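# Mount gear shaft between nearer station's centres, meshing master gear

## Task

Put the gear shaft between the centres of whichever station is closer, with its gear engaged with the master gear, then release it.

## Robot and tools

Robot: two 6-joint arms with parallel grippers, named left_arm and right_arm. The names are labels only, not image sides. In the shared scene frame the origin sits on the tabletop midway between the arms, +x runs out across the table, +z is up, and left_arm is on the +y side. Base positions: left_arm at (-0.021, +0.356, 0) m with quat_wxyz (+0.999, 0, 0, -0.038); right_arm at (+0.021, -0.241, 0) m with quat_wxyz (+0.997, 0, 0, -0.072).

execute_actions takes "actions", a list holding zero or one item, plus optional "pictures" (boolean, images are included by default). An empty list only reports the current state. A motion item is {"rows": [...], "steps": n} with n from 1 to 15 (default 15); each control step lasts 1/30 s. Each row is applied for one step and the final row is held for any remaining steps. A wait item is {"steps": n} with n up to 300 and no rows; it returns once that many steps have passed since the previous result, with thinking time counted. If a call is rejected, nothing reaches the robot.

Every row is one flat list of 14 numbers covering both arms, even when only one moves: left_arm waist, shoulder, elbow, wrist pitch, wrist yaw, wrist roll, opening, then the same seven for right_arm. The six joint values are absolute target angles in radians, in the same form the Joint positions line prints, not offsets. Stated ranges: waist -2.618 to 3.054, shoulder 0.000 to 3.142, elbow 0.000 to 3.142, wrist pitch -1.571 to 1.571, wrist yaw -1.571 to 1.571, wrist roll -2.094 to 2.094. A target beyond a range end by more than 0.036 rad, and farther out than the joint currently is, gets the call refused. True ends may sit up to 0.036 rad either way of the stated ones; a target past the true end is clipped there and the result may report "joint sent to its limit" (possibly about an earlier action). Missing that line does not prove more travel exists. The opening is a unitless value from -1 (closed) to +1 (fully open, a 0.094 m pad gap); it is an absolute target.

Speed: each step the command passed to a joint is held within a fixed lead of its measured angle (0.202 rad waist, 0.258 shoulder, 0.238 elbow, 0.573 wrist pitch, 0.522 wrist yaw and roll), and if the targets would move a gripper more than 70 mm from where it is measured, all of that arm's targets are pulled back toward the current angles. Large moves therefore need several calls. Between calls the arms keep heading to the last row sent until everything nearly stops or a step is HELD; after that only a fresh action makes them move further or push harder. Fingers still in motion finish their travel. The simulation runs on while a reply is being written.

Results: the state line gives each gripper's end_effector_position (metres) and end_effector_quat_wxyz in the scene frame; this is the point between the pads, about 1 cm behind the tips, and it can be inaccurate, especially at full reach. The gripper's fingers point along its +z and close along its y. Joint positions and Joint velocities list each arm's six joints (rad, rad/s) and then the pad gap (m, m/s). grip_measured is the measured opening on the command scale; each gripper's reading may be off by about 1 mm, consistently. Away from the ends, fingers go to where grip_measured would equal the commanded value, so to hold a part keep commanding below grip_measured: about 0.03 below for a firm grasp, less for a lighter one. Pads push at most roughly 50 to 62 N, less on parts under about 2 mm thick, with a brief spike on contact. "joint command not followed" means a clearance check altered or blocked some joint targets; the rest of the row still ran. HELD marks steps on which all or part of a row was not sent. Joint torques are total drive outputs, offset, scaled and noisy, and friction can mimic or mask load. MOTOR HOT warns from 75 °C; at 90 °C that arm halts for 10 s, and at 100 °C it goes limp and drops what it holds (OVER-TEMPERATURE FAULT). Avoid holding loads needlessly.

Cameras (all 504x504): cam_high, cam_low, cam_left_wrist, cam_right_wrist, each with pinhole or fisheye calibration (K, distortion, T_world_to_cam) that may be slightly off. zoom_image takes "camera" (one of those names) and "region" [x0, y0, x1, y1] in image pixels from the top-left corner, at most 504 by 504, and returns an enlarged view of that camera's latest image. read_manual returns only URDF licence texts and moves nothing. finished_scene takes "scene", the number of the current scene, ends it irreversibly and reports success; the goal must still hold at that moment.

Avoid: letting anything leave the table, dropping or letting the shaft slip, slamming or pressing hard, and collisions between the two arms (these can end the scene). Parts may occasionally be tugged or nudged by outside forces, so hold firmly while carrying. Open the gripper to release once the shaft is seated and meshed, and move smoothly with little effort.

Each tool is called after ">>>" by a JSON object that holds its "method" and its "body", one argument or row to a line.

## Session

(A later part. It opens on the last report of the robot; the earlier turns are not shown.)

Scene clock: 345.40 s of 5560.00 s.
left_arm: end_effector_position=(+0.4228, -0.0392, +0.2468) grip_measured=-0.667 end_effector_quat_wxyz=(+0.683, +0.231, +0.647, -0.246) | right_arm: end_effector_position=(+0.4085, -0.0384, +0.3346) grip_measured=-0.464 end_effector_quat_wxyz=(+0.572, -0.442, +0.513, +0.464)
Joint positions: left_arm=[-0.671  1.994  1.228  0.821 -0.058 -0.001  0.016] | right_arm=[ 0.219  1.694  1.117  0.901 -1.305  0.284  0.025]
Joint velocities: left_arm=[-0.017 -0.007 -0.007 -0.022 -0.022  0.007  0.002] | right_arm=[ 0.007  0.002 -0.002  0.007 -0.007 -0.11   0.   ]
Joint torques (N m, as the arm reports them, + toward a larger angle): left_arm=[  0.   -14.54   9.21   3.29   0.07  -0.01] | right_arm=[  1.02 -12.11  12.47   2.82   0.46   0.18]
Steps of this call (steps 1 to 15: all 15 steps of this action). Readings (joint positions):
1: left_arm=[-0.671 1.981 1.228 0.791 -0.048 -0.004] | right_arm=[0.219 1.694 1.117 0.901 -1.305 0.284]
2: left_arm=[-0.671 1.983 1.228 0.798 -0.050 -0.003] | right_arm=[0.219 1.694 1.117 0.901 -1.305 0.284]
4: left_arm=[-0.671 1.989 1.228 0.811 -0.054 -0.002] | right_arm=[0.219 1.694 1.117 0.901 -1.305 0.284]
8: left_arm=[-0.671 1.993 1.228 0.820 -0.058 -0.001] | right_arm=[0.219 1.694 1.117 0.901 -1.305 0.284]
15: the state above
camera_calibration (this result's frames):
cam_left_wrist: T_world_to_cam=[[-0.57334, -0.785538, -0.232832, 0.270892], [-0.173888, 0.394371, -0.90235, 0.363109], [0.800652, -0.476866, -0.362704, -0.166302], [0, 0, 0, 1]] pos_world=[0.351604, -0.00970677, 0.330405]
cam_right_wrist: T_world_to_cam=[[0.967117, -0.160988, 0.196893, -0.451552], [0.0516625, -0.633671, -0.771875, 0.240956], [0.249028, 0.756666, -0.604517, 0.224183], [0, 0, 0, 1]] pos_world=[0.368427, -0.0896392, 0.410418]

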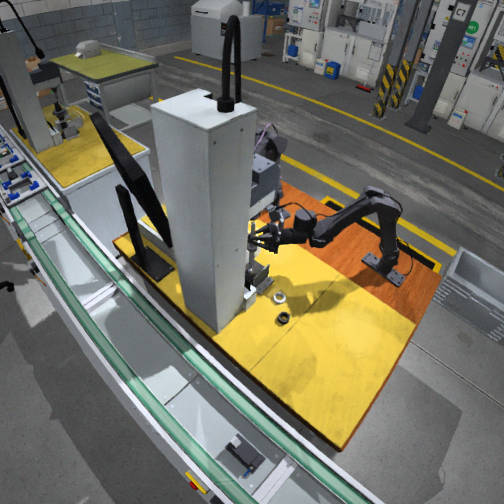

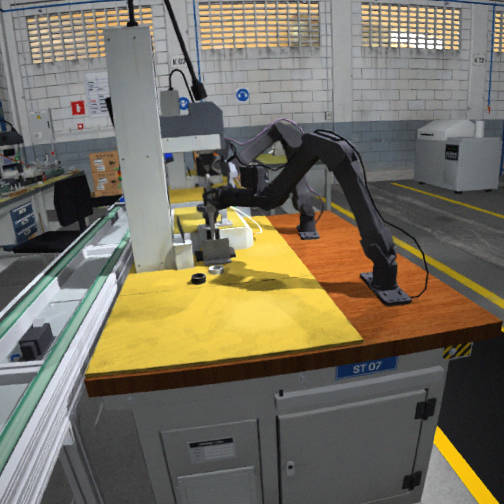

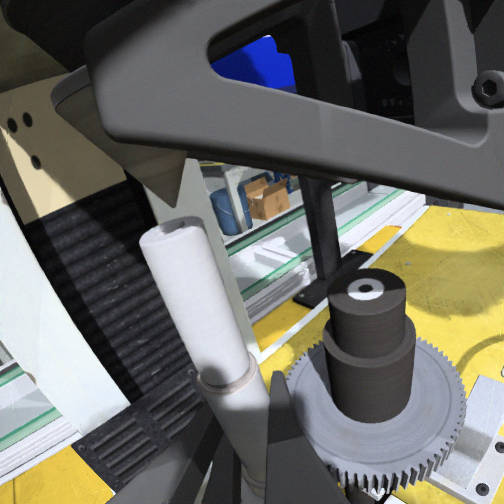

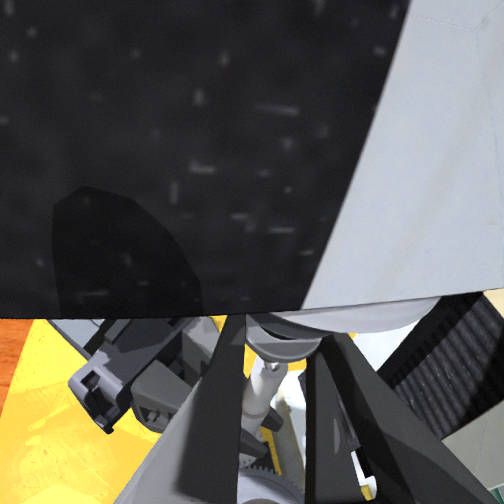

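>>> {"method": "execute_actions", "body": {
  "actions": [
    {"rows":[[-0.685,1.995,1.28,0.96,-0.05,0.0,-0.72,0.23,1.65,1.19,1.03,-1.27,0.3,-0.48]]}
  ]
}}

>>> {"method": "zoom_image", "body": {
  "camera": "cam_low",
  "region": [160,130,300,270]
}}

>>> {"method": "zoom_image", "body": {
  "camera": "cam_high",
  "region": [220,210,300,290]
}}

Scene clock: 352.73 s of 5560.00 s.
left_arm: end_effector_position=(+0.4247, -0.0391, +0.2441) grip_measured=-0.667 end_effector_quat_wxyz=(+0.687, +0.227, +0.645, -0.245) | right_arm: end_effector_position=(+0.4085, -0.0384, +0.3346) grip_measured=-0.464 end_effector_quat_wxyz=(+0.572, -0.441, +0.513, +0.464)
Joint positions: left_arm=[-0.671  2.009  1.228  0.845 -0.066  0.001  0.016] | right_arm=[ 0.219  1.694  1.117  0.901 -1.305  0.284  0.025]
Joint velocities: left_arm=[ 0.007  0.012 -0.012 -0.022 -0.051 -0.051 -0.   ] | right_arm=[-0.007 -0.002 -0.002 -0.051 -0.037 -0.037 -0.001]
Joint torques (N m, as the arm reports them, + toward a larger angle): left_arm=[ -1.11 -14.14  10.8    3.15   0.16  -0.02] | right_arm=[  1.02 -11.96  12.42   2.78   0.46   0.19]
Steps of this call (steps 1 to 15: the robot went on to your last target; steps 16 to 90: nothing new was sent; then 3.83 s passed at rest; steps 91 to 105: all 15 steps of this action). Readings (joint positions):
91: left_arm=[-0.671 1.996 1.228 0.824 -0.058 -0.000] | right_arm=[0.219 1.694 1.117 0.901 -1.305 0.284]
92: left_arm=[-0.671 1.999 1.228 0.830 -0.060 0.000] | right_arm=[0.219 1.694 1.117 0.901 -1.305 0.284]
94: left_arm=[-0.671 2.004 1.228 0.839 -0.064 0.001] | right_arm=[0.219 1.694 1.117 0.901 -1.305 0.284]
98: left_arm=[-0.671 2.009 1.228 0.845 -0.066 0.001] | right_arm=[0.219 1.694 1.117 0.901 -1.305 0.284]
105: the state above
camera_calibration (this result's frames):
cam_left_wrist: T_world_to_cam=[[-0.565623, -0.791234, -0.232421, 0.267832], [-0.170449, 0.38792, -0.905795, 0.360223], [0.806857, -0.472723, -0.354281, -0.173357], [0, 0, 0, 1]] pos_world=[0.352766, -0.00976939, 0.327121]
cam_right_wrist: T_world_to_cam=[[0.967196, -0.16097, 0.196521, -0.451458], [0.051394, -0.633618, -0.771937, 0.241088], [0.248778, 0.756715, -0.604559, 0.224301], [0, 0, 0, 1]] pos_world=[0.368457, -0.0896456, 0.410429]

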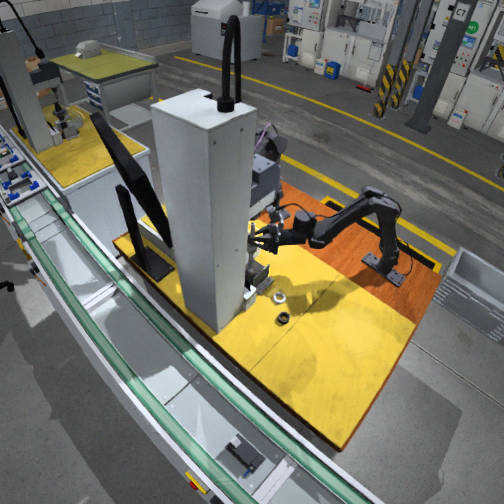

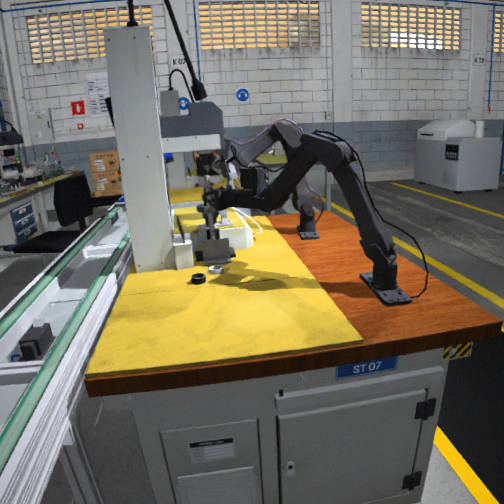

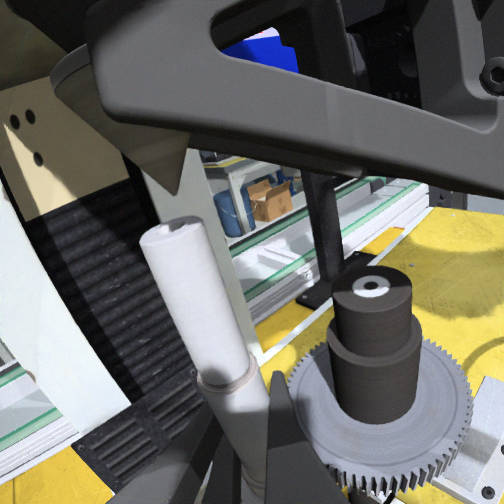

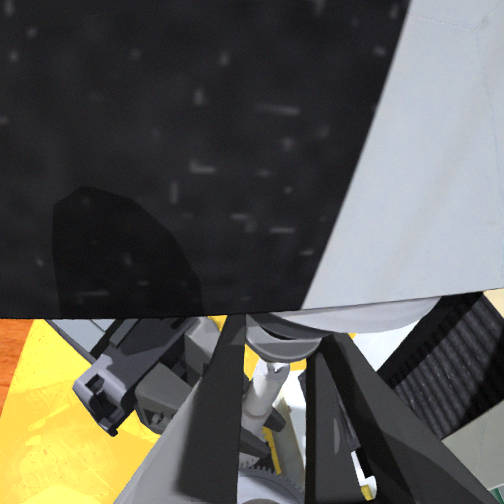

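Region (160, 130, 300, 270) of cam_low's 504x504 image, scaled by 3.600, with more detail than that image has.

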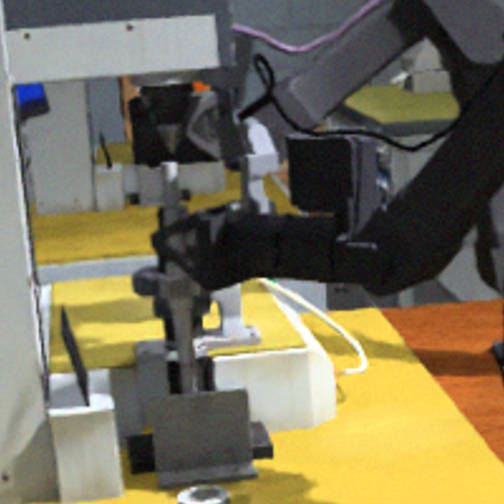

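Region (220, 210, 300, 290) of cam_high's 504x504 image, scaled by 6.300, with more detail than that image has.

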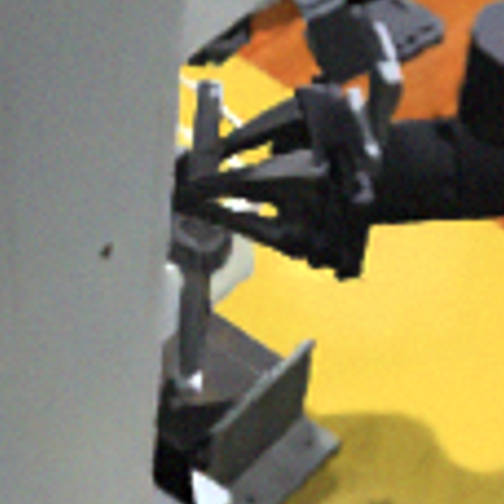

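Push laterally harder (master may be spring-loaded).

>>> {"method": "execute_actions", "body": {
  "actions": [
    {"rows":[[-0.695,1.995,1.27,0.95,0.0,0.0,-0.72,0.23,1.65,1.19,1.03,-1.27,0.3,-0.48]]}
  ]
}}

>>> {"method": "zoom_image", "body": {
  "camera": "cam_low",
  "region": [160,130,300,270]
}}

>>> {"method": "zoom_image", "body": {
  "camera": "cam_high",
  "region": [220,210,300,290]
}}

Scene clock: 364.23 s of 5560.00 s.
left_arm: end_effector_position=(+0.4241, -0.0399, +0.2441) grip_measured=-0.667 end_effector_quat_wxyz=(+0.688, +0.231, +0.644, -0.244) | right_arm: end_effector_position=(+0.4085, -0.0384, +0.3346) grip_measured=-0.464 end_effector_quat_wxyz=(+0.572, -0.441, +0.513, +0.464)
Joint positions: left_arm=[-0.672  2.009  1.228  0.845 -0.062  0.006  0.016] | right_arm=[ 0.219  1.694  1.117  0.901 -1.305  0.284  0.025]
Joint velocities: left_arm=[ 0.022 -0.017 -0.007  0.066  0.037  0.022 -0.   ] | right_arm=[-0.012 -0.002 -0.012 -0.037 -0.022  0.007  0.001]
Joint torques (N m, as the arm reports them, + toward a larger angle): left_arm=[ -1.9  -14.13  10.     3.07   0.64  -0.07] | right_arm=[  1.07 -12.05  12.39   2.82   0.42   0.2 ]
Steps of this call (steps 1 to 15: the robot went on to your last target; steps 16 to 90: nothing new was sent; then 8.00 s passed at rest; steps 91 to 105: all 15 steps of this action). Readings (joint positions):
91: left_arm=[-0.672 2.009 1.228 0.845 -0.064 0.001] | right_arm=[0.219 1.694 1.117 0.901 -1.305 0.284]
92: left_arm=[-0.672 2.009 1.228 0.845 -0.063 0.002] | right_arm=[0.219 1.694 1.117 0.901 -1.305 0.284]
94: left_arm=[-0.672 2.009 1.228 0.845 -0.062 0.004] | right_arm=[0.219 1.694 1.117 0.901 -1.305 0.284]
98: left_arm=[-0.672 2.009 1.228 0.845 -0.062 0.006] | right_arm=[0.219 1.694 1.117 0.901 -1.305 0.284]
105: the state above
camera_calibration (this result's frames):
cam_left_wrist: T_world_to_cam=[[-0.568046, -0.787765, -0.238223, 0.26947], [-0.16538, 0.392815, -0.904625, 0.35817], [0.806209, -0.474471, -0.353417, -0.173214], [0, 0, 0, 1]] pos_world=[0.351952, -0.0106007, 0.326987]
cam_right_wrist: T_world_to_cam=[[0.967196, -0.16097, 0.196521, -0.451458], [0.051394, -0.633618, -0.771937, 0.241088], [0.248778, 0.756715, -0.604559, 0.224301], [0, 0, 0, 1]] pos_world=[0.368457, -0.0896456, 0.410429]

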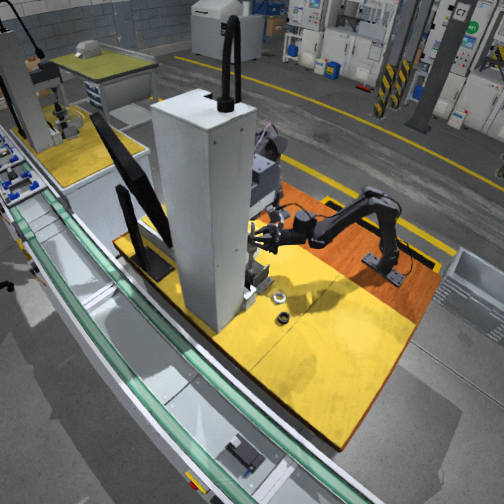

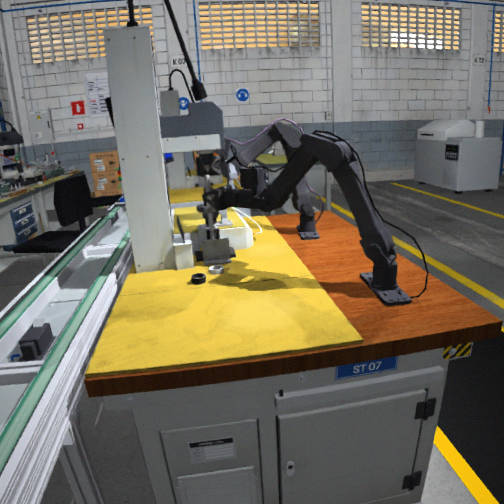

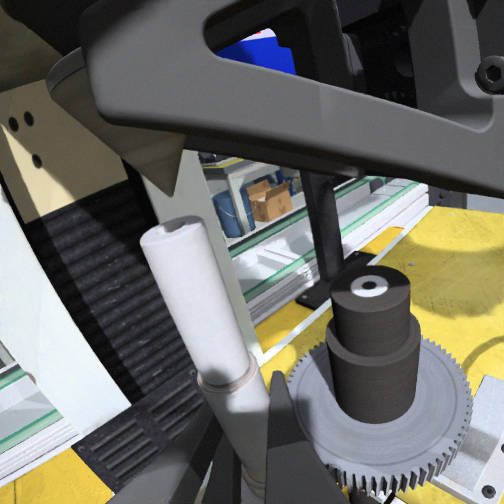

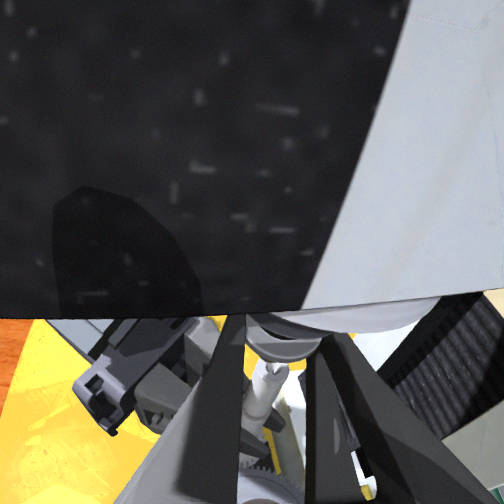

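Region (160, 130, 300, 270) of cam_low's 504x504 image, scaled by 3.600, with more detail than that image has.

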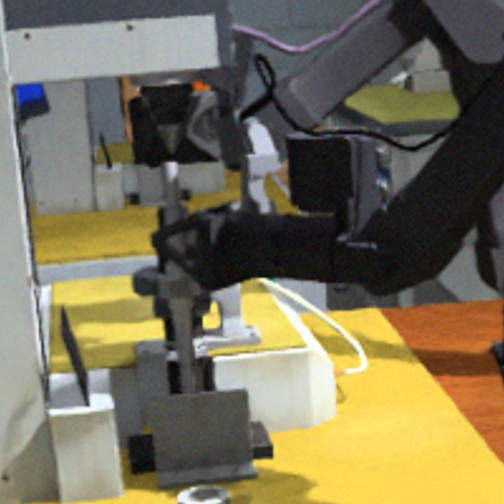

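Region (220, 210, 300, 290) of cam_high's 504x504 image, scaled by 6.300, with more detail than that image has.

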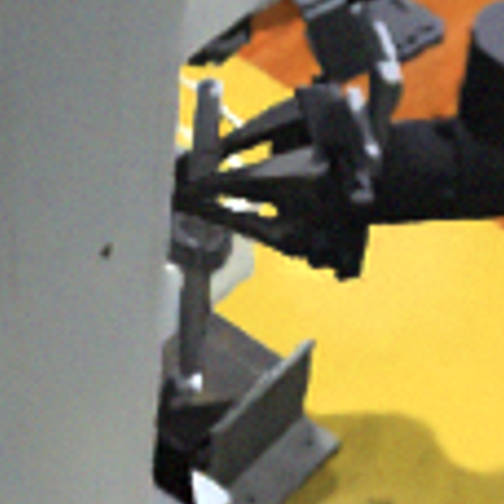

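>>> {"method": "execute_actions", "body": {
  "actions": [
    {"rows":[[-0.705,2.03,1.25,0.96,0.05,-0.03,-0.72,0.23,1.65,1.19,1.03,-1.27,0.3,-0.48]]}
  ]
}}

>>> {"method": "zoom_image", "body": {
  "camera": "cam_high",
  "region": [220,210,300,290]
}}

Scene clock: 368.57 s of 5560.00 s.
left_arm: end_effector_position=(+0.4237, -0.0425, +0.2436) grip_measured=-0.667 end_effector_quat_wxyz=(+0.692, +0.231, +0.636, -0.252) | right_arm: end_effector_position=(+0.4085, -0.0384, +0.3346) grip_measured=-0.464 end_effector_quat_wxyz=(+0.572, -0.441, +0.513, +0.464)
Joint positions: left_arm=[-0.672  2.025  1.228  0.88  -0.051  0.004  0.016] | right_arm=[ 0.219  1.694  1.117  0.901 -1.305  0.284  0.025]
Joint velocities: left_arm=[ 0.002  0.002  0.002 -0.007  0.007 -0.051 -0.   ] | right_arm=[-0.002 -0.012 -0.007  0.066  0.007  0.007 -0.   ]
Joint torques (N m, as the arm reports them, + toward a larger angle): left_arm=[ -2.72 -12.54   8.29   2.82   1.05  -0.31] | right_arm=[  1.16 -12.06  12.49   2.88   0.47   0.19]
Steps of this call (steps 1 to 15: the robot went on to your last target; steps 16 to 90: nothing new was sent; then 0.83 s passed at rest; steps 91 to 105: all 15 steps of this action). Readings (joint positions):
91: left_arm=[-0.672 2.012 1.228 0.848 -0.058 0.005] | right_arm=[0.219 1.694 1.117 0.901 -1.305 0.284]
92: left_arm=[-0.672 2.015 1.228 0.857 -0.056 0.004] | right_arm=[0.219 1.694 1.117 0.901 -1.305 0.284]
94: left_arm=[-0.672 2.021 1.228 0.872 -0.053 0.004] | right_arm=[0.219 1.694 1.117 0.901 -1.305 0.284]
98: left_arm=[-0.672 2.025 1.228 0.880 -0.051 0.004] | right_arm=[0.219 1.694 1.117 0.901 -1.305 0.284]
105: the state above
camera_calibration (this result's frames):
cam_left_wrist: T_world_to_cam=[[-0.574138, -0.784538, -0.234234, 0.268795], [-0.149207, 0.38155, -0.912227, 0.35316], [0.805048, -0.488795, -0.33612, -0.178646], [0, 0, 0, 1]] pos_world=[0.350838, -0.0111892, 0.325077]
cam_right_wrist: T_world_to_cam=[[0.967196, -0.16097, 0.196521, -0.451458], [0.051394, -0.633618, -0.771937, 0.241088], [0.248778, 0.756715, -0.604559, 0.224301], [0, 0, 0, 1]] pos_world=[0.368457, -0.0896456, 0.410429]

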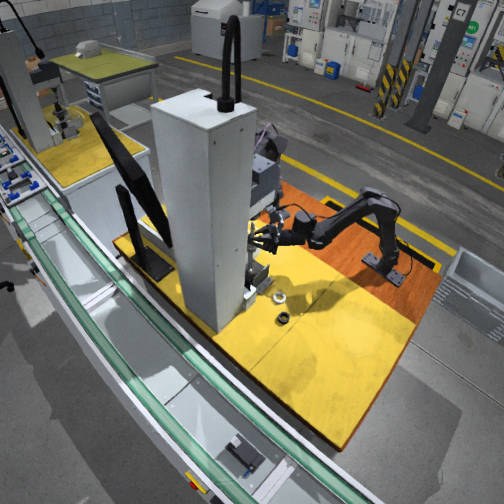

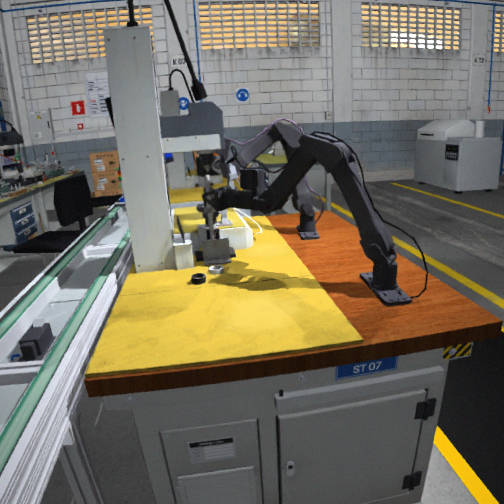

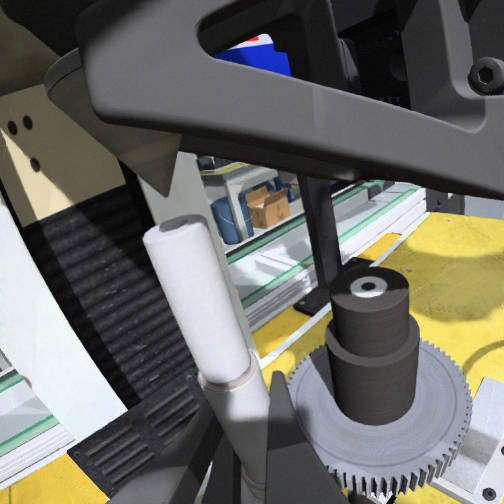

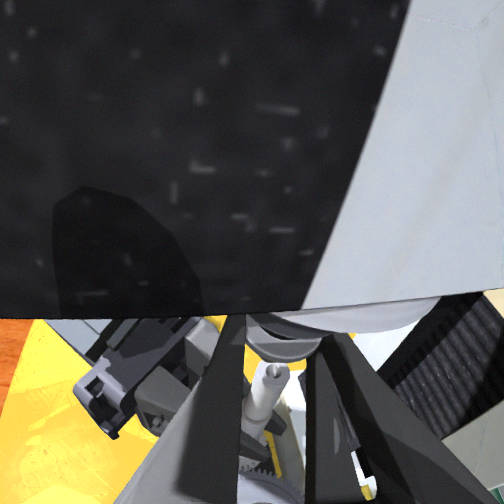

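Region (220, 210, 300, 290) of cam_high's 504x504 image, scaled by 6.300, with more detail than that image has.

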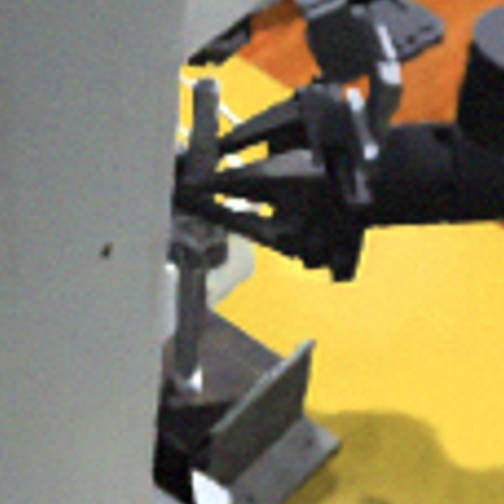

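Bottom seems captured; top aligned. Lower the centre, release it, back off to view.

>>> {"method": "execute_actions", "body": {
  "actions": [
    {"rows":[[-0.705,2.03,1.25,0.96,0.05,-0.03,-0.72,0.23,1.67,1.10,0.97,-1.27,0.27,-0.48]]}
  ],
  "pictures": false
}}

>>> {"method": "execute_actions", "body": {
  "actions": [
    {"rows":[[-0.705,2.03,1.25,0.96,0.05,-0.03,-0.72,0.22,1.69,1.09,0.91,-1.27,0.27,0.05]]}
  ],
  "pictures": false
}}

>>> {"method": "execute_actions", "body": {
  "actions": [
    {"rows":[[-0.705,2.03,1.25,0.96,0.05,-0.03,-0.72,0.05,1.435,0.83,0.86,-1.2,0.2,0.05]]}
  ],
  "pictures": false
}}

>>> {"method": "execute_actions", "body": {
  "actions": [
    {"rows":[[-0.705,2.03,1.25,0.96,0.05,-0.03,-0.72,0.1,0.3,0.15,0.4,-0.8,0,1]]}
  ],
  "pictures": false
}}

>>> {"method": "execute_actions", "body": {
  "actions": [
    {"steps":40}
  ]
}}

>>> {"method": "zoom_image", "body": {
  "camera": "cam_right_wrist",
  "region": [200,110,440,350]
}}

Scene clock: 386.60 s of 5560.00 s.
left_arm: end_effector_position=(+0.4237, -0.0425, +0.2436) grip_measured=-0.667 end_effector_quat_wxyz=(+0.692, +0.231, +0.636, -0.252) | right_arm: end_effector_position=(+0.4092, -0.0389, +0.3261) grip_measured=-0.464 end_effector_quat_wxyz=(+0.573, -0.436, +0.518, +0.462)
Joint positions: left_arm=[-0.672  2.025  1.228  0.88  -0.051  0.004  0.016] | right_arm=[ 0.219  1.695  1.089  0.91  -1.291  0.272  0.025]
Joint velocities: left_arm=[-0.002  0.007  0.002  0.007 -0.037  0.022 -0.   ] | right_arm=[-0.007 -0.007 -0.002  0.051 -0.022 -0.022 -0.002]
Joint torques (N m, as the arm reports them, + toward a larger angle): left_arm=[ -2.71 -12.52   8.24   2.82   1.05  -0.31] | right_arm=[  0.93 -10.32   7.66   2.1    0.31  -0.02]
Steps of this call (steps 1 to 15: the robot went on to your last target; steps 16 to 90: nothing new was sent; then 14.53 s passed at rest; steps 91 to 105: all 15 steps of this action). Readings (joint positions):
91: left_arm=[-0.672 2.025 1.228 0.880 -0.051 0.004] | right_arm=[0.219 1.694 1.110 0.901 -1.301 0.281]
92: left_arm=[-0.672 2.025 1.228 0.880 -0.051 0.004] | right_arm=[0.219 1.694 1.100 0.901 -1.298 0.278]
94: left_arm=[-0.672 2.025 1.228 0.880 -0.051 0.004] | right_arm=[0.219 1.695 1.089 0.908 -1.291 0.273]
98: left_arm=[-0.672 2.025 1.228 0.880 -0.051 0.004] | right_arm=[0.219 1.695 1.089 0.910 -1.291 0.272]
105: the state above

Scene clock: 387.10 s of 5560.00 s.
left_arm: end_effector_position=(+0.4237, -0.0425, +0.2436) grip_measured=-0.667 end_effector_quat_wxyz=(+0.692, +0.231, +0.636, -0.252) | right_arm: end_effector_position=(+0.4107, -0.0392, +0.3261) grip_measured=+0.047 end_effector_quat_wxyz=(+0.575, -0.432, +0.520, +0.460)
Joint positions: left_arm=[-0.672  2.025  1.228  0.88  -0.051  0.004  0.016] | right_arm=[ 0.219  1.695  1.088  0.908 -1.282  0.272  0.049]
Joint velocities: left_arm=[-0.007 -0.007  0.002 -0.022 -0.081  0.007 -0.   ] | right_arm=[ 0.007  0.007 -0.007  0.022 -0.037  0.066  0.001]
Joint torques (N m, as the arm reports them, + toward a larger angle): left_arm=[ -2.75 -12.53   8.32   2.82   1.05  -0.32] | right_arm=[ 0.17 -8.76  7.08  1.46  0.25 -0.03]
Steps of this call (steps 1 to 15: all 15 steps of this action). Readings (joint positions):
1: left_arm=[-0.672 2.025 1.228 0.880 -0.051 0.004] | right_arm=[0.219 1.695 1.088 0.908 -1.290 0.272]
2: left_arm=[-0.672 2.025 1.228 0.880 -0.051 0.004] | right_arm=[0.219 1.695 1.088 0.908 -1.288 0.272]
4: left_arm=[-0.672 2.025 1.228 0.880 -0.051 0.004] | right_arm=[0.219 1.695 1.088 0.908 -1.286 0.272]
8: left_arm=[-0.672 2.025 1.228 0.880 -0.051 0.004] | right_arm=[0.219 1.695 1.088 0.908 -1.284 0.272]
15: the state above

Scene clock: 387.60 s of 5560.00 s.
left_arm: end_effector_position=(+0.4237, -0.0425, +0.2436) grip_measured=-0.667 end_effector_quat_wxyz=(+0.692, +0.231, +0.636, -0.252) | right_arm: end_effector_position=(+0.3874, -0.1098, +0.3199) grip_measured=+0.047 end_effector_quat_wxyz=(+0.631, -0.368, +0.567, +0.382)
Joint positions: left_arm=[-0.672  2.025  1.228  0.88  -0.051  0.004  0.016] | right_arm=[ 0.041  1.451  0.83   0.874 -1.214  0.206  0.049]
Joint velocities: left_arm=[ 0.002  0.002 -0.002  0.007  0.007 -0.007 -0.001] | right_arm=[-0.007 -0.007 -0.007 -0.022  0.022 -0.007 -0.   ]
Joint torques (N m, as the arm reports them, + toward a larger angle): left_arm=[ -2.72 -12.53   8.29   2.82   1.06  -0.32] | right_arm=[ 0.82 -7.27  6.88  1.38  0.14  0.03]
Steps of this call (steps 1 to 15: all 15 steps of this action). Readings (joint positions):
1: left_arm=[-0.672 2.025 1.228 0.880 -0.051 0.004] | right_arm=[0.204 1.666 1.051 0.901 -1.258 0.262]
2: left_arm=[-0.672 2.025 1.228 0.880 -0.051 0.004] | right_arm=[0.168 1.606 0.970 0.889 -1.246 0.251]
4: left_arm=[-0.672 2.025 1.228 0.880 -0.051 0.004] | right_arm=[0.076 1.499 0.852 0.877 -1.241 0.234]
8: left_arm=[-0.672 2.025 1.228 0.880 -0.051 0.004] | right_arm=[0.040 1.451 0.830 0.877 -1.224 0.216]
15: the state above

Scene clock: 388.10 s of 5560.00 s.
left_arm: end_effector_position=(+0.4237, -0.0425, +0.2436) grip_measured=-0.667 end_effector_quat_wxyz=(+0.692, +0.231, +0.636, -0.252) | right_arm: end_effector_position=(+0.2364, -0.1199, +0.2556) grip_measured=+1.000 end_effector_quat_wxyz=(+0.718, -0.294, +0.585, +0.237)
Joint positions: left_arm=[-0.672  2.025  1.228  0.88  -0.051  0.004  0.016] | right_arm=[ 0.09   0.328  0.133  0.41  -0.828  0.012  0.094]
Joint velocities: left_arm=[-0.002  0.007  0.012 -0.066 -0.007  0.007 -0.   ] | right_arm=[-0.007 -0.603  0.208  0.271  0.081 -0.095  0.   ]
Joint torques (N m, as the arm reports them, + toward a larger angle): left_arm=[ -2.71 -12.55   8.31   2.82   1.05  -0.32] | right_arm=[ 0.96  2.53  8.04  1.23  0.25 -0.01]
Steps of this call (steps 1 to 15: all 15 steps of this action). Readings (joint positions):
1: left_arm=[-0.672 2.025 1.228 0.880 -0.051 0.004] | right_arm=[0.049 1.416 0.797 0.816 -1.137 0.174]
2: left_arm=[-0.672 2.025 1.228 0.880 -0.051 0.004] | right_arm=[0.060 1.345 0.726 0.739 -1.061 0.144]
4: left_arm=[-0.672 2.025 1.228 0.880 -0.051 0.004] | right_arm=[0.082 1.182 0.563 0.630 -0.973 0.097]
8: left_arm=[-0.672 2.025 1.228 0.880 -0.051 0.004] | right_arm=[0.090 0.834 0.240 0.507 -0.881 0.044]
15: the state above

Scene clock: 389.43 s of 5560.00 s.
left_arm: end_effector_position=(+0.4237, -0.0425, +0.2436) grip_measured=-0.667 end_effector_quat_wxyz=(+0.692, +0.231, +0.636, -0.252) | right_arm: end_effector_position=(+0.2359, -0.1221, +0.2630) grip_measured=+1.000 end_effector_quat_wxyz=(+0.729, -0.294, +0.576, +0.224)
Joint positions: left_arm=[-0.672  2.025  1.228  0.88  -0.051  0.004  0.016] | right_arm=[ 0.09   0.314  0.14   0.414 -0.81   0.002  0.094]
Joint velocities: left_arm=[ 0.017 -0.012 -0.007 -0.007  0.022  0.007 -0.001] | right_arm=[-0.002 -0.012 -0.002  0.007  0.051 -0.007  0.   ]
Joint torques (N m, as the arm reports them, + toward a larger angle): left_arm=[ -2.72 -12.52   8.3    2.82   1.05  -0.31] | right_arm=[0.94 0.58 8.22 1.66 0.2  0.  ]
Steps of this call (steps 1 to 30: the robot went on to your last target; steps 31 to 40: nothing new was sent). Readings (joint positions):
1: left_arm=[-0.672 2.025 1.228 0.880 -0.051 0.004] | right_arm=[0.090 0.316 0.139 0.417 -0.825 0.009]
2: left_arm=[-0.672 2.025 1.228 0.880 -0.051 0.004] | right_arm=[0.090 0.314 0.140 0.421 -0.823 0.007]
4: left_arm=[-0.672 2.025 1.228 0.880 -0.051 0.004] | right_arm=[0.090 0.314 0.140 0.416 -0.818 0.006]
8: left_arm=[-0.672 2.025 1.228 0.880 -0.051 0.004] | right_arm=[0.090 0.314 0.140 0.415 -0.813 0.004]
40: the state above
All arms were judged still, so your last target was given up. Only a new action makes them travel on or press farther. Fingers that are still opening or closing keep moving.
camera_calibration (this result's frames):
cam_left_wrist: T_world_to_cam=[[-0.574138, -0.784538, -0.234234, 0.268795], [-0.149207, 0.38155, -0.912227, 0.35316], [0.805048, -0.488795, -0.33612, -0.178646], [0, 0, 0, 1]] pos_world=[0.350838, -0.0111892, 0.325077]
cam_right_wrist: T_world_to_cam=[[0.637555, -0.694223, 0.334033, -0.307352], [-0.214175, -0.576205, -0.788744, 0.215772], [0.740035, 0.431326, -0.516048, 0.108406], [0, 0, 0, 1]] pos_world=[0.161943, -0.135801, 0.328797]

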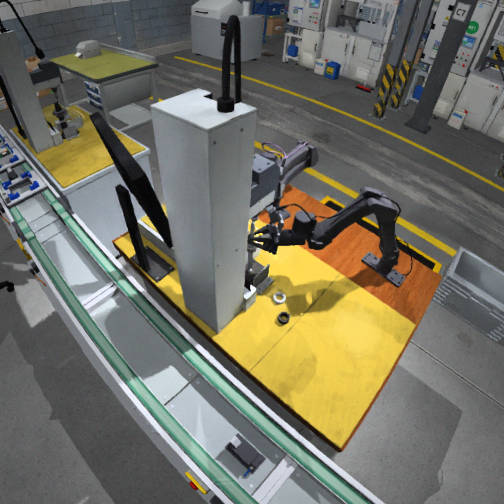

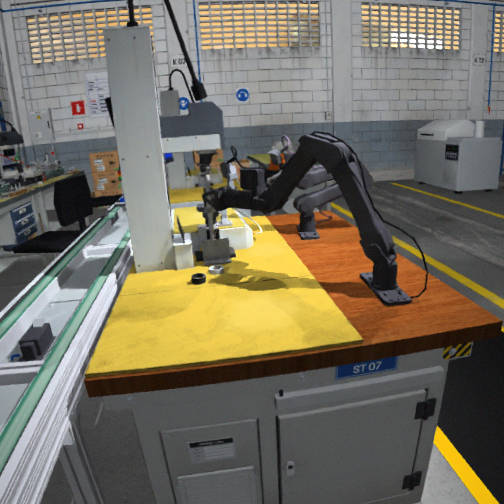

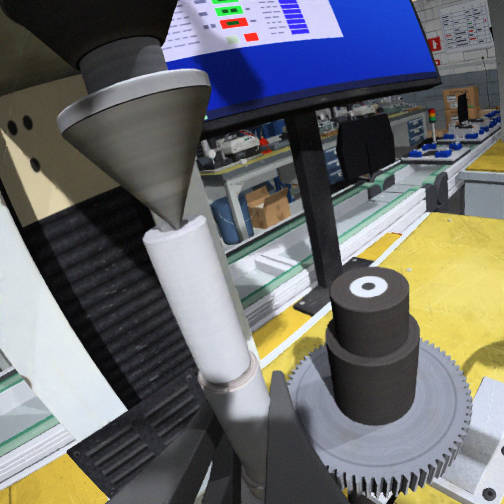

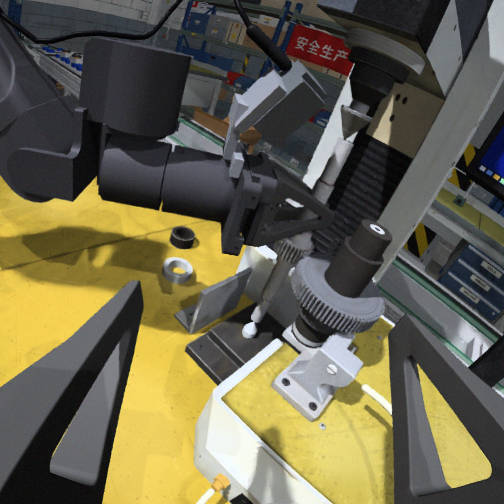

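Region (200, 110, 440, 350) of cam_right_wrist's 504x504 image, scaled by 2.100, with more detail than that image has.

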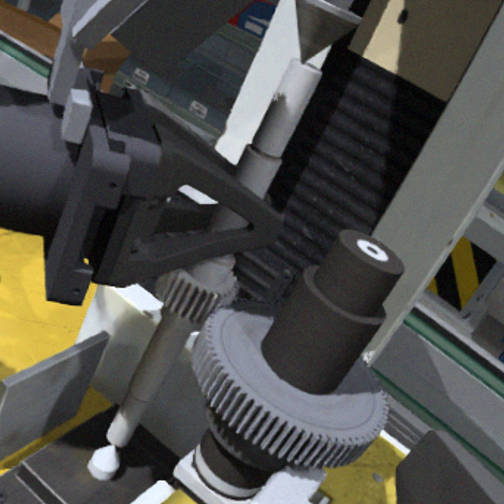

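>>> {"method": "execute_actions", "body": {
  "actions": [
    {"rows":[[-0.70,2.0,1.24,0.9,0.03,-0.1,-0.72,0.1,0.3,0.15,0.4,-0.8,0,1]]}
  ]
}}

>>> {"method": "zoom_image", "body": {
  "camera": "cam_right_wrist",
  "region": [200,110,440,350]
}}

Scene clock: 396.07 s of 5560.00 s.
left_arm: end_effector_position=(+0.4242, -0.0420, +0.2427) grip_measured=-0.668 end_effector_quat_wxyz=(+0.688, +0.221, +0.641, -0.259) | right_arm: end_effector_position=(+0.2359, -0.1221, +0.2630) grip_measured=+1.000 end_effector_quat_wxyz=(+0.729, -0.294, +0.576, +0.224)
Joint positions: left_arm=[-0.672  2.025  1.228  0.876 -0.055 -0.023  0.016] | right_arm=[ 0.09   0.314  0.14   0.414 -0.81   0.002  0.094]
Joint velocities: left_arm=[-0.002 -0.012 -0.012  0.022 -0.007 -0.037 -0.001] | right_arm=[-0.027  0.002  0.007 -0.037 -0.037 -0.022  0.   ]
Joint torques (N m, as the arm reports them, + toward a larger angle): left_arm=[ -2.31 -15.23   7.48   2.29   0.89  -0.68] | right_arm=[0.93 0.6  8.17 1.67 0.17 0.01]
Steps of this call (steps 1 to 90: nothing new was sent; then 3.13 s passed at rest; steps 91 to 105: all 15 steps of this action). Readings (joint positions):
91: left_arm=[-0.672 2.025 1.228 0.878 -0.051 -0.006] | right_arm=[0.090 0.314 0.140 0.414 -0.810 0.002]
92: left_arm=[-0.672 2.025 1.228 0.876 -0.052 -0.011] | right_arm=[0.090 0.314 0.140 0.414 -0.810 0.002]
94: left_arm=[-0.672 2.025 1.228 0.876 -0.053 -0.017] | right_arm=[0.090 0.314 0.140 0.414 -0.810 0.002]
98: left_arm=[-0.672 2.025 1.228 0.876 -0.054 -0.022] | right_arm=[0.090 0.314 0.140 0.414 -0.810 0.002]
105: the state above
camera_calibration (this result's frames):
cam_left_wrist: T_world_to_cam=[[-0.577011, -0.789693, -0.208431, 0.264031], [-0.168294, 0.364683, -0.915797, 0.360432], [0.79921, -0.493347, -0.343326, -0.175106], [0, 0, 0, 1]] pos_world=[0.352953, -0.00932781, 0.324997]
cam_right_wrist: T_world_to_cam=[[0.637555, -0.694223, 0.334033, -0.307352], [-0.214175, -0.576205, -0.788744, 0.215772], [0.740035, 0.431326, -0.516048, 0.108406], [0, 0, 0, 1]] pos_world=[0.161943, -0.135801, 0.328797]

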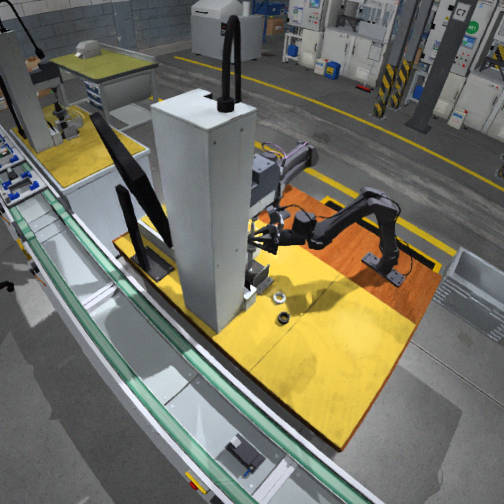

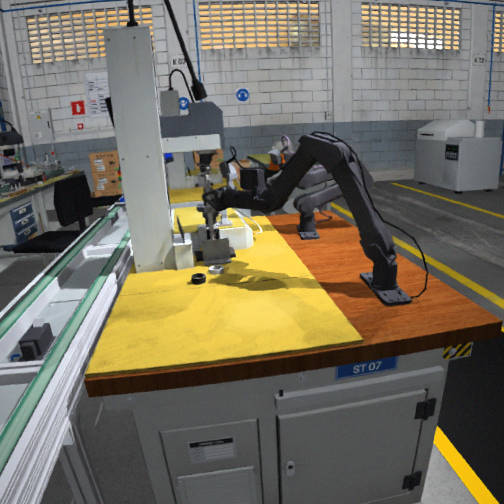

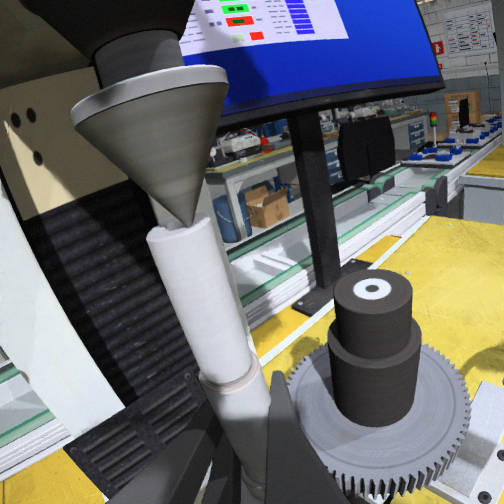

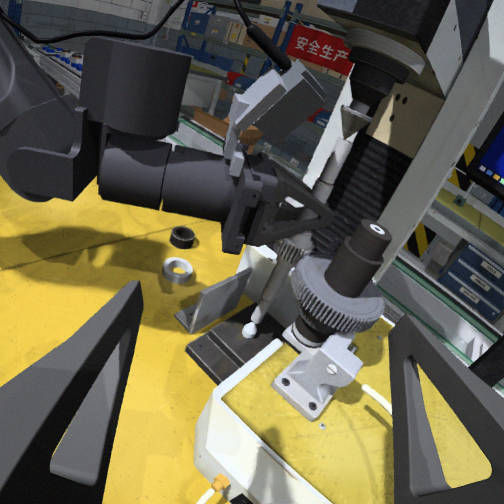

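Region (200, 110, 440, 350) of cam_right_wrist's 504x504 image, scaled by 2.100, with more detail than that image has.

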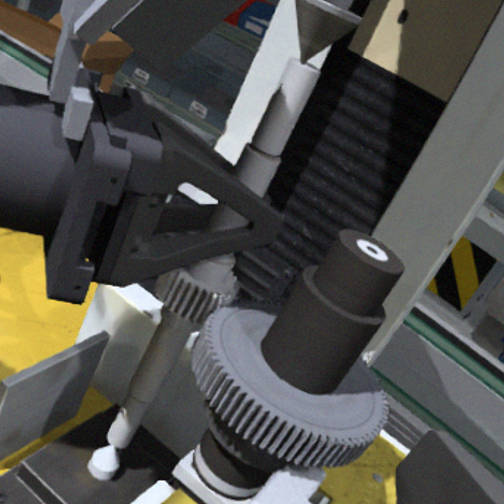

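>>> {"method": "execute_actions", "body": {
  "actions": [
    {"rows":[[-0.725,1.97,1.2,0.9,0.09,-0.06,-0.72,0.1,0.3,0.15,0.4,-0.8,0,1]]}
  ]
}}

>>> {"method": "zoom_image", "body": {
  "camera": "cam_right_wrist",
  "region": [200,110,440,350]
}}

Scene clock: 401.97 s of 5560.00 s.
left_arm: end_effector_position=(+0.4176, -0.0429, +0.2376) grip_measured=-0.667 end_effector_quat_wxyz=(+0.679, +0.232, +0.645, -0.262) | right_arm: end_effector_position=(+0.2359, -0.1221, +0.2630) grip_measured=+1.000 end_effector_quat_wxyz=(+0.729, -0.294, +0.576, +0.224)
Joint positions: left_arm=[-0.676  2.009  1.205  0.864 -0.037 -0.02   0.016] | right_arm=[ 0.09   0.314  0.14   0.414 -0.81   0.002  0.094]
Joint velocities: left_arm=[-0.012 -0.007  0.012 -0.037 -0.022  0.051  0.001] | right_arm=[-0.012  0.002 -0.002  0.037  0.022  0.037  0.   ]
Joint torques (N m, as the arm reports them, + toward a larger angle): left_arm=[ -4.07 -16.41   6.12   2.42   1.33  -0.37] | right_arm=[0.99 0.5  8.24 1.67 0.16 0.01]
Steps of this call (steps 1 to 15: the robot went on to your last target; steps 16 to 90: nothing new was sent; then 2.40 s passed at rest; steps 91 to 105: all 15 steps of this action). Readings (joint positions):
91: left_arm=[-0.673 2.021 1.225 0.876 -0.051 -0.020] | right_arm=[0.090 0.314 0.140 0.414 -0.810 0.002]
92: left_arm=[-0.673 2.016 1.218 0.876 -0.048 -0.020] | right_arm=[0.090 0.314 0.140 0.414 -0.810 0.002]
94: left_arm=[-0.675 2.009 1.205 0.866 -0.035 -0.021] | right_arm=[0.090 0.314 0.140 0.414 -0.810 0.002]
98: left_arm=[-0.676 2.009 1.205 0.864 -0.037 -0.020] | right_arm=[0.090 0.314 0.140 0.414 -0.810 0.002]
105: the state above
camera_calibration (this result's frames):
cam_left_wrist: T_world_to_cam=[[-0.595742, -0.773841, -0.215087, 0.268539], [-0.171512, 0.384188, -0.907184, 0.355164], [0.78465, -0.503558, -0.3616, -0.161966], [0, 0, 0, 1]] pos_world=[0.347982, -0.0102025, 0.321391]
cam_right_wrist: T_world_to_cam=[[0.637424, -0.694172, 0.334387, -0.307409], [-0.214005, -0.576405, -0.788644, 0.215681], [0.740197, 0.431141, -0.515971, 0.108324], [0, 0, 0, 1]] pos_world=[0.161925, -0.135778, 0.328781]

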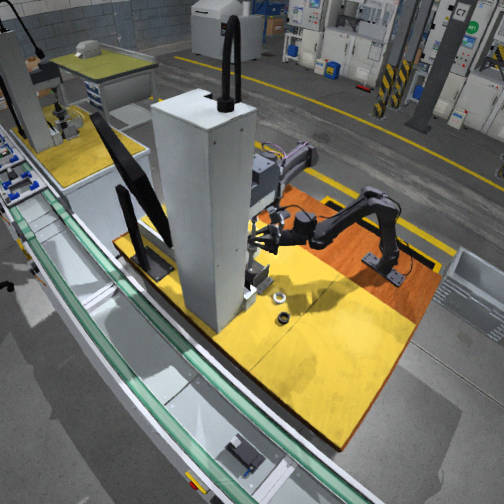

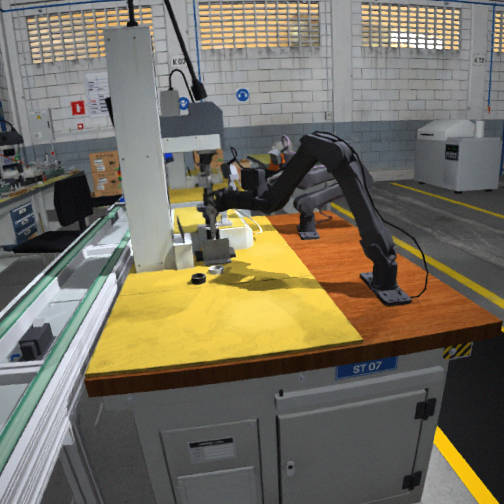

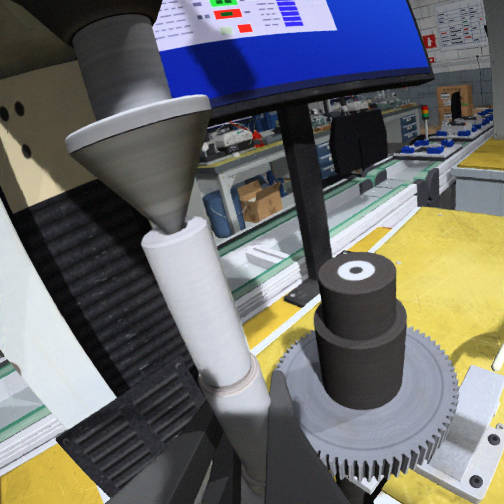

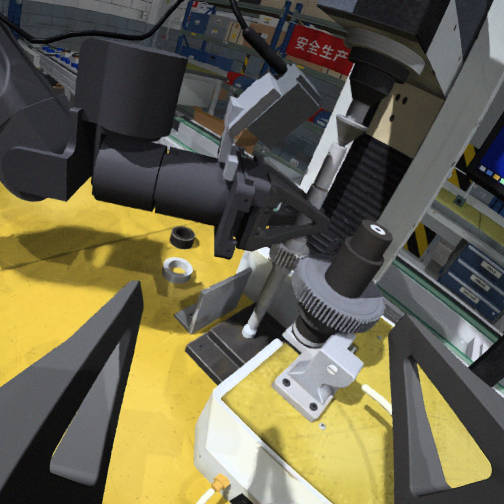

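Region (200, 110, 440, 350) of cam_right_wrist's 504x504 image, scaled by 2.100, with more detail than that image has.

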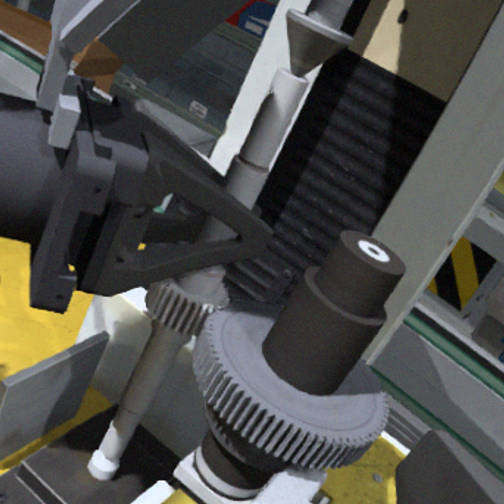

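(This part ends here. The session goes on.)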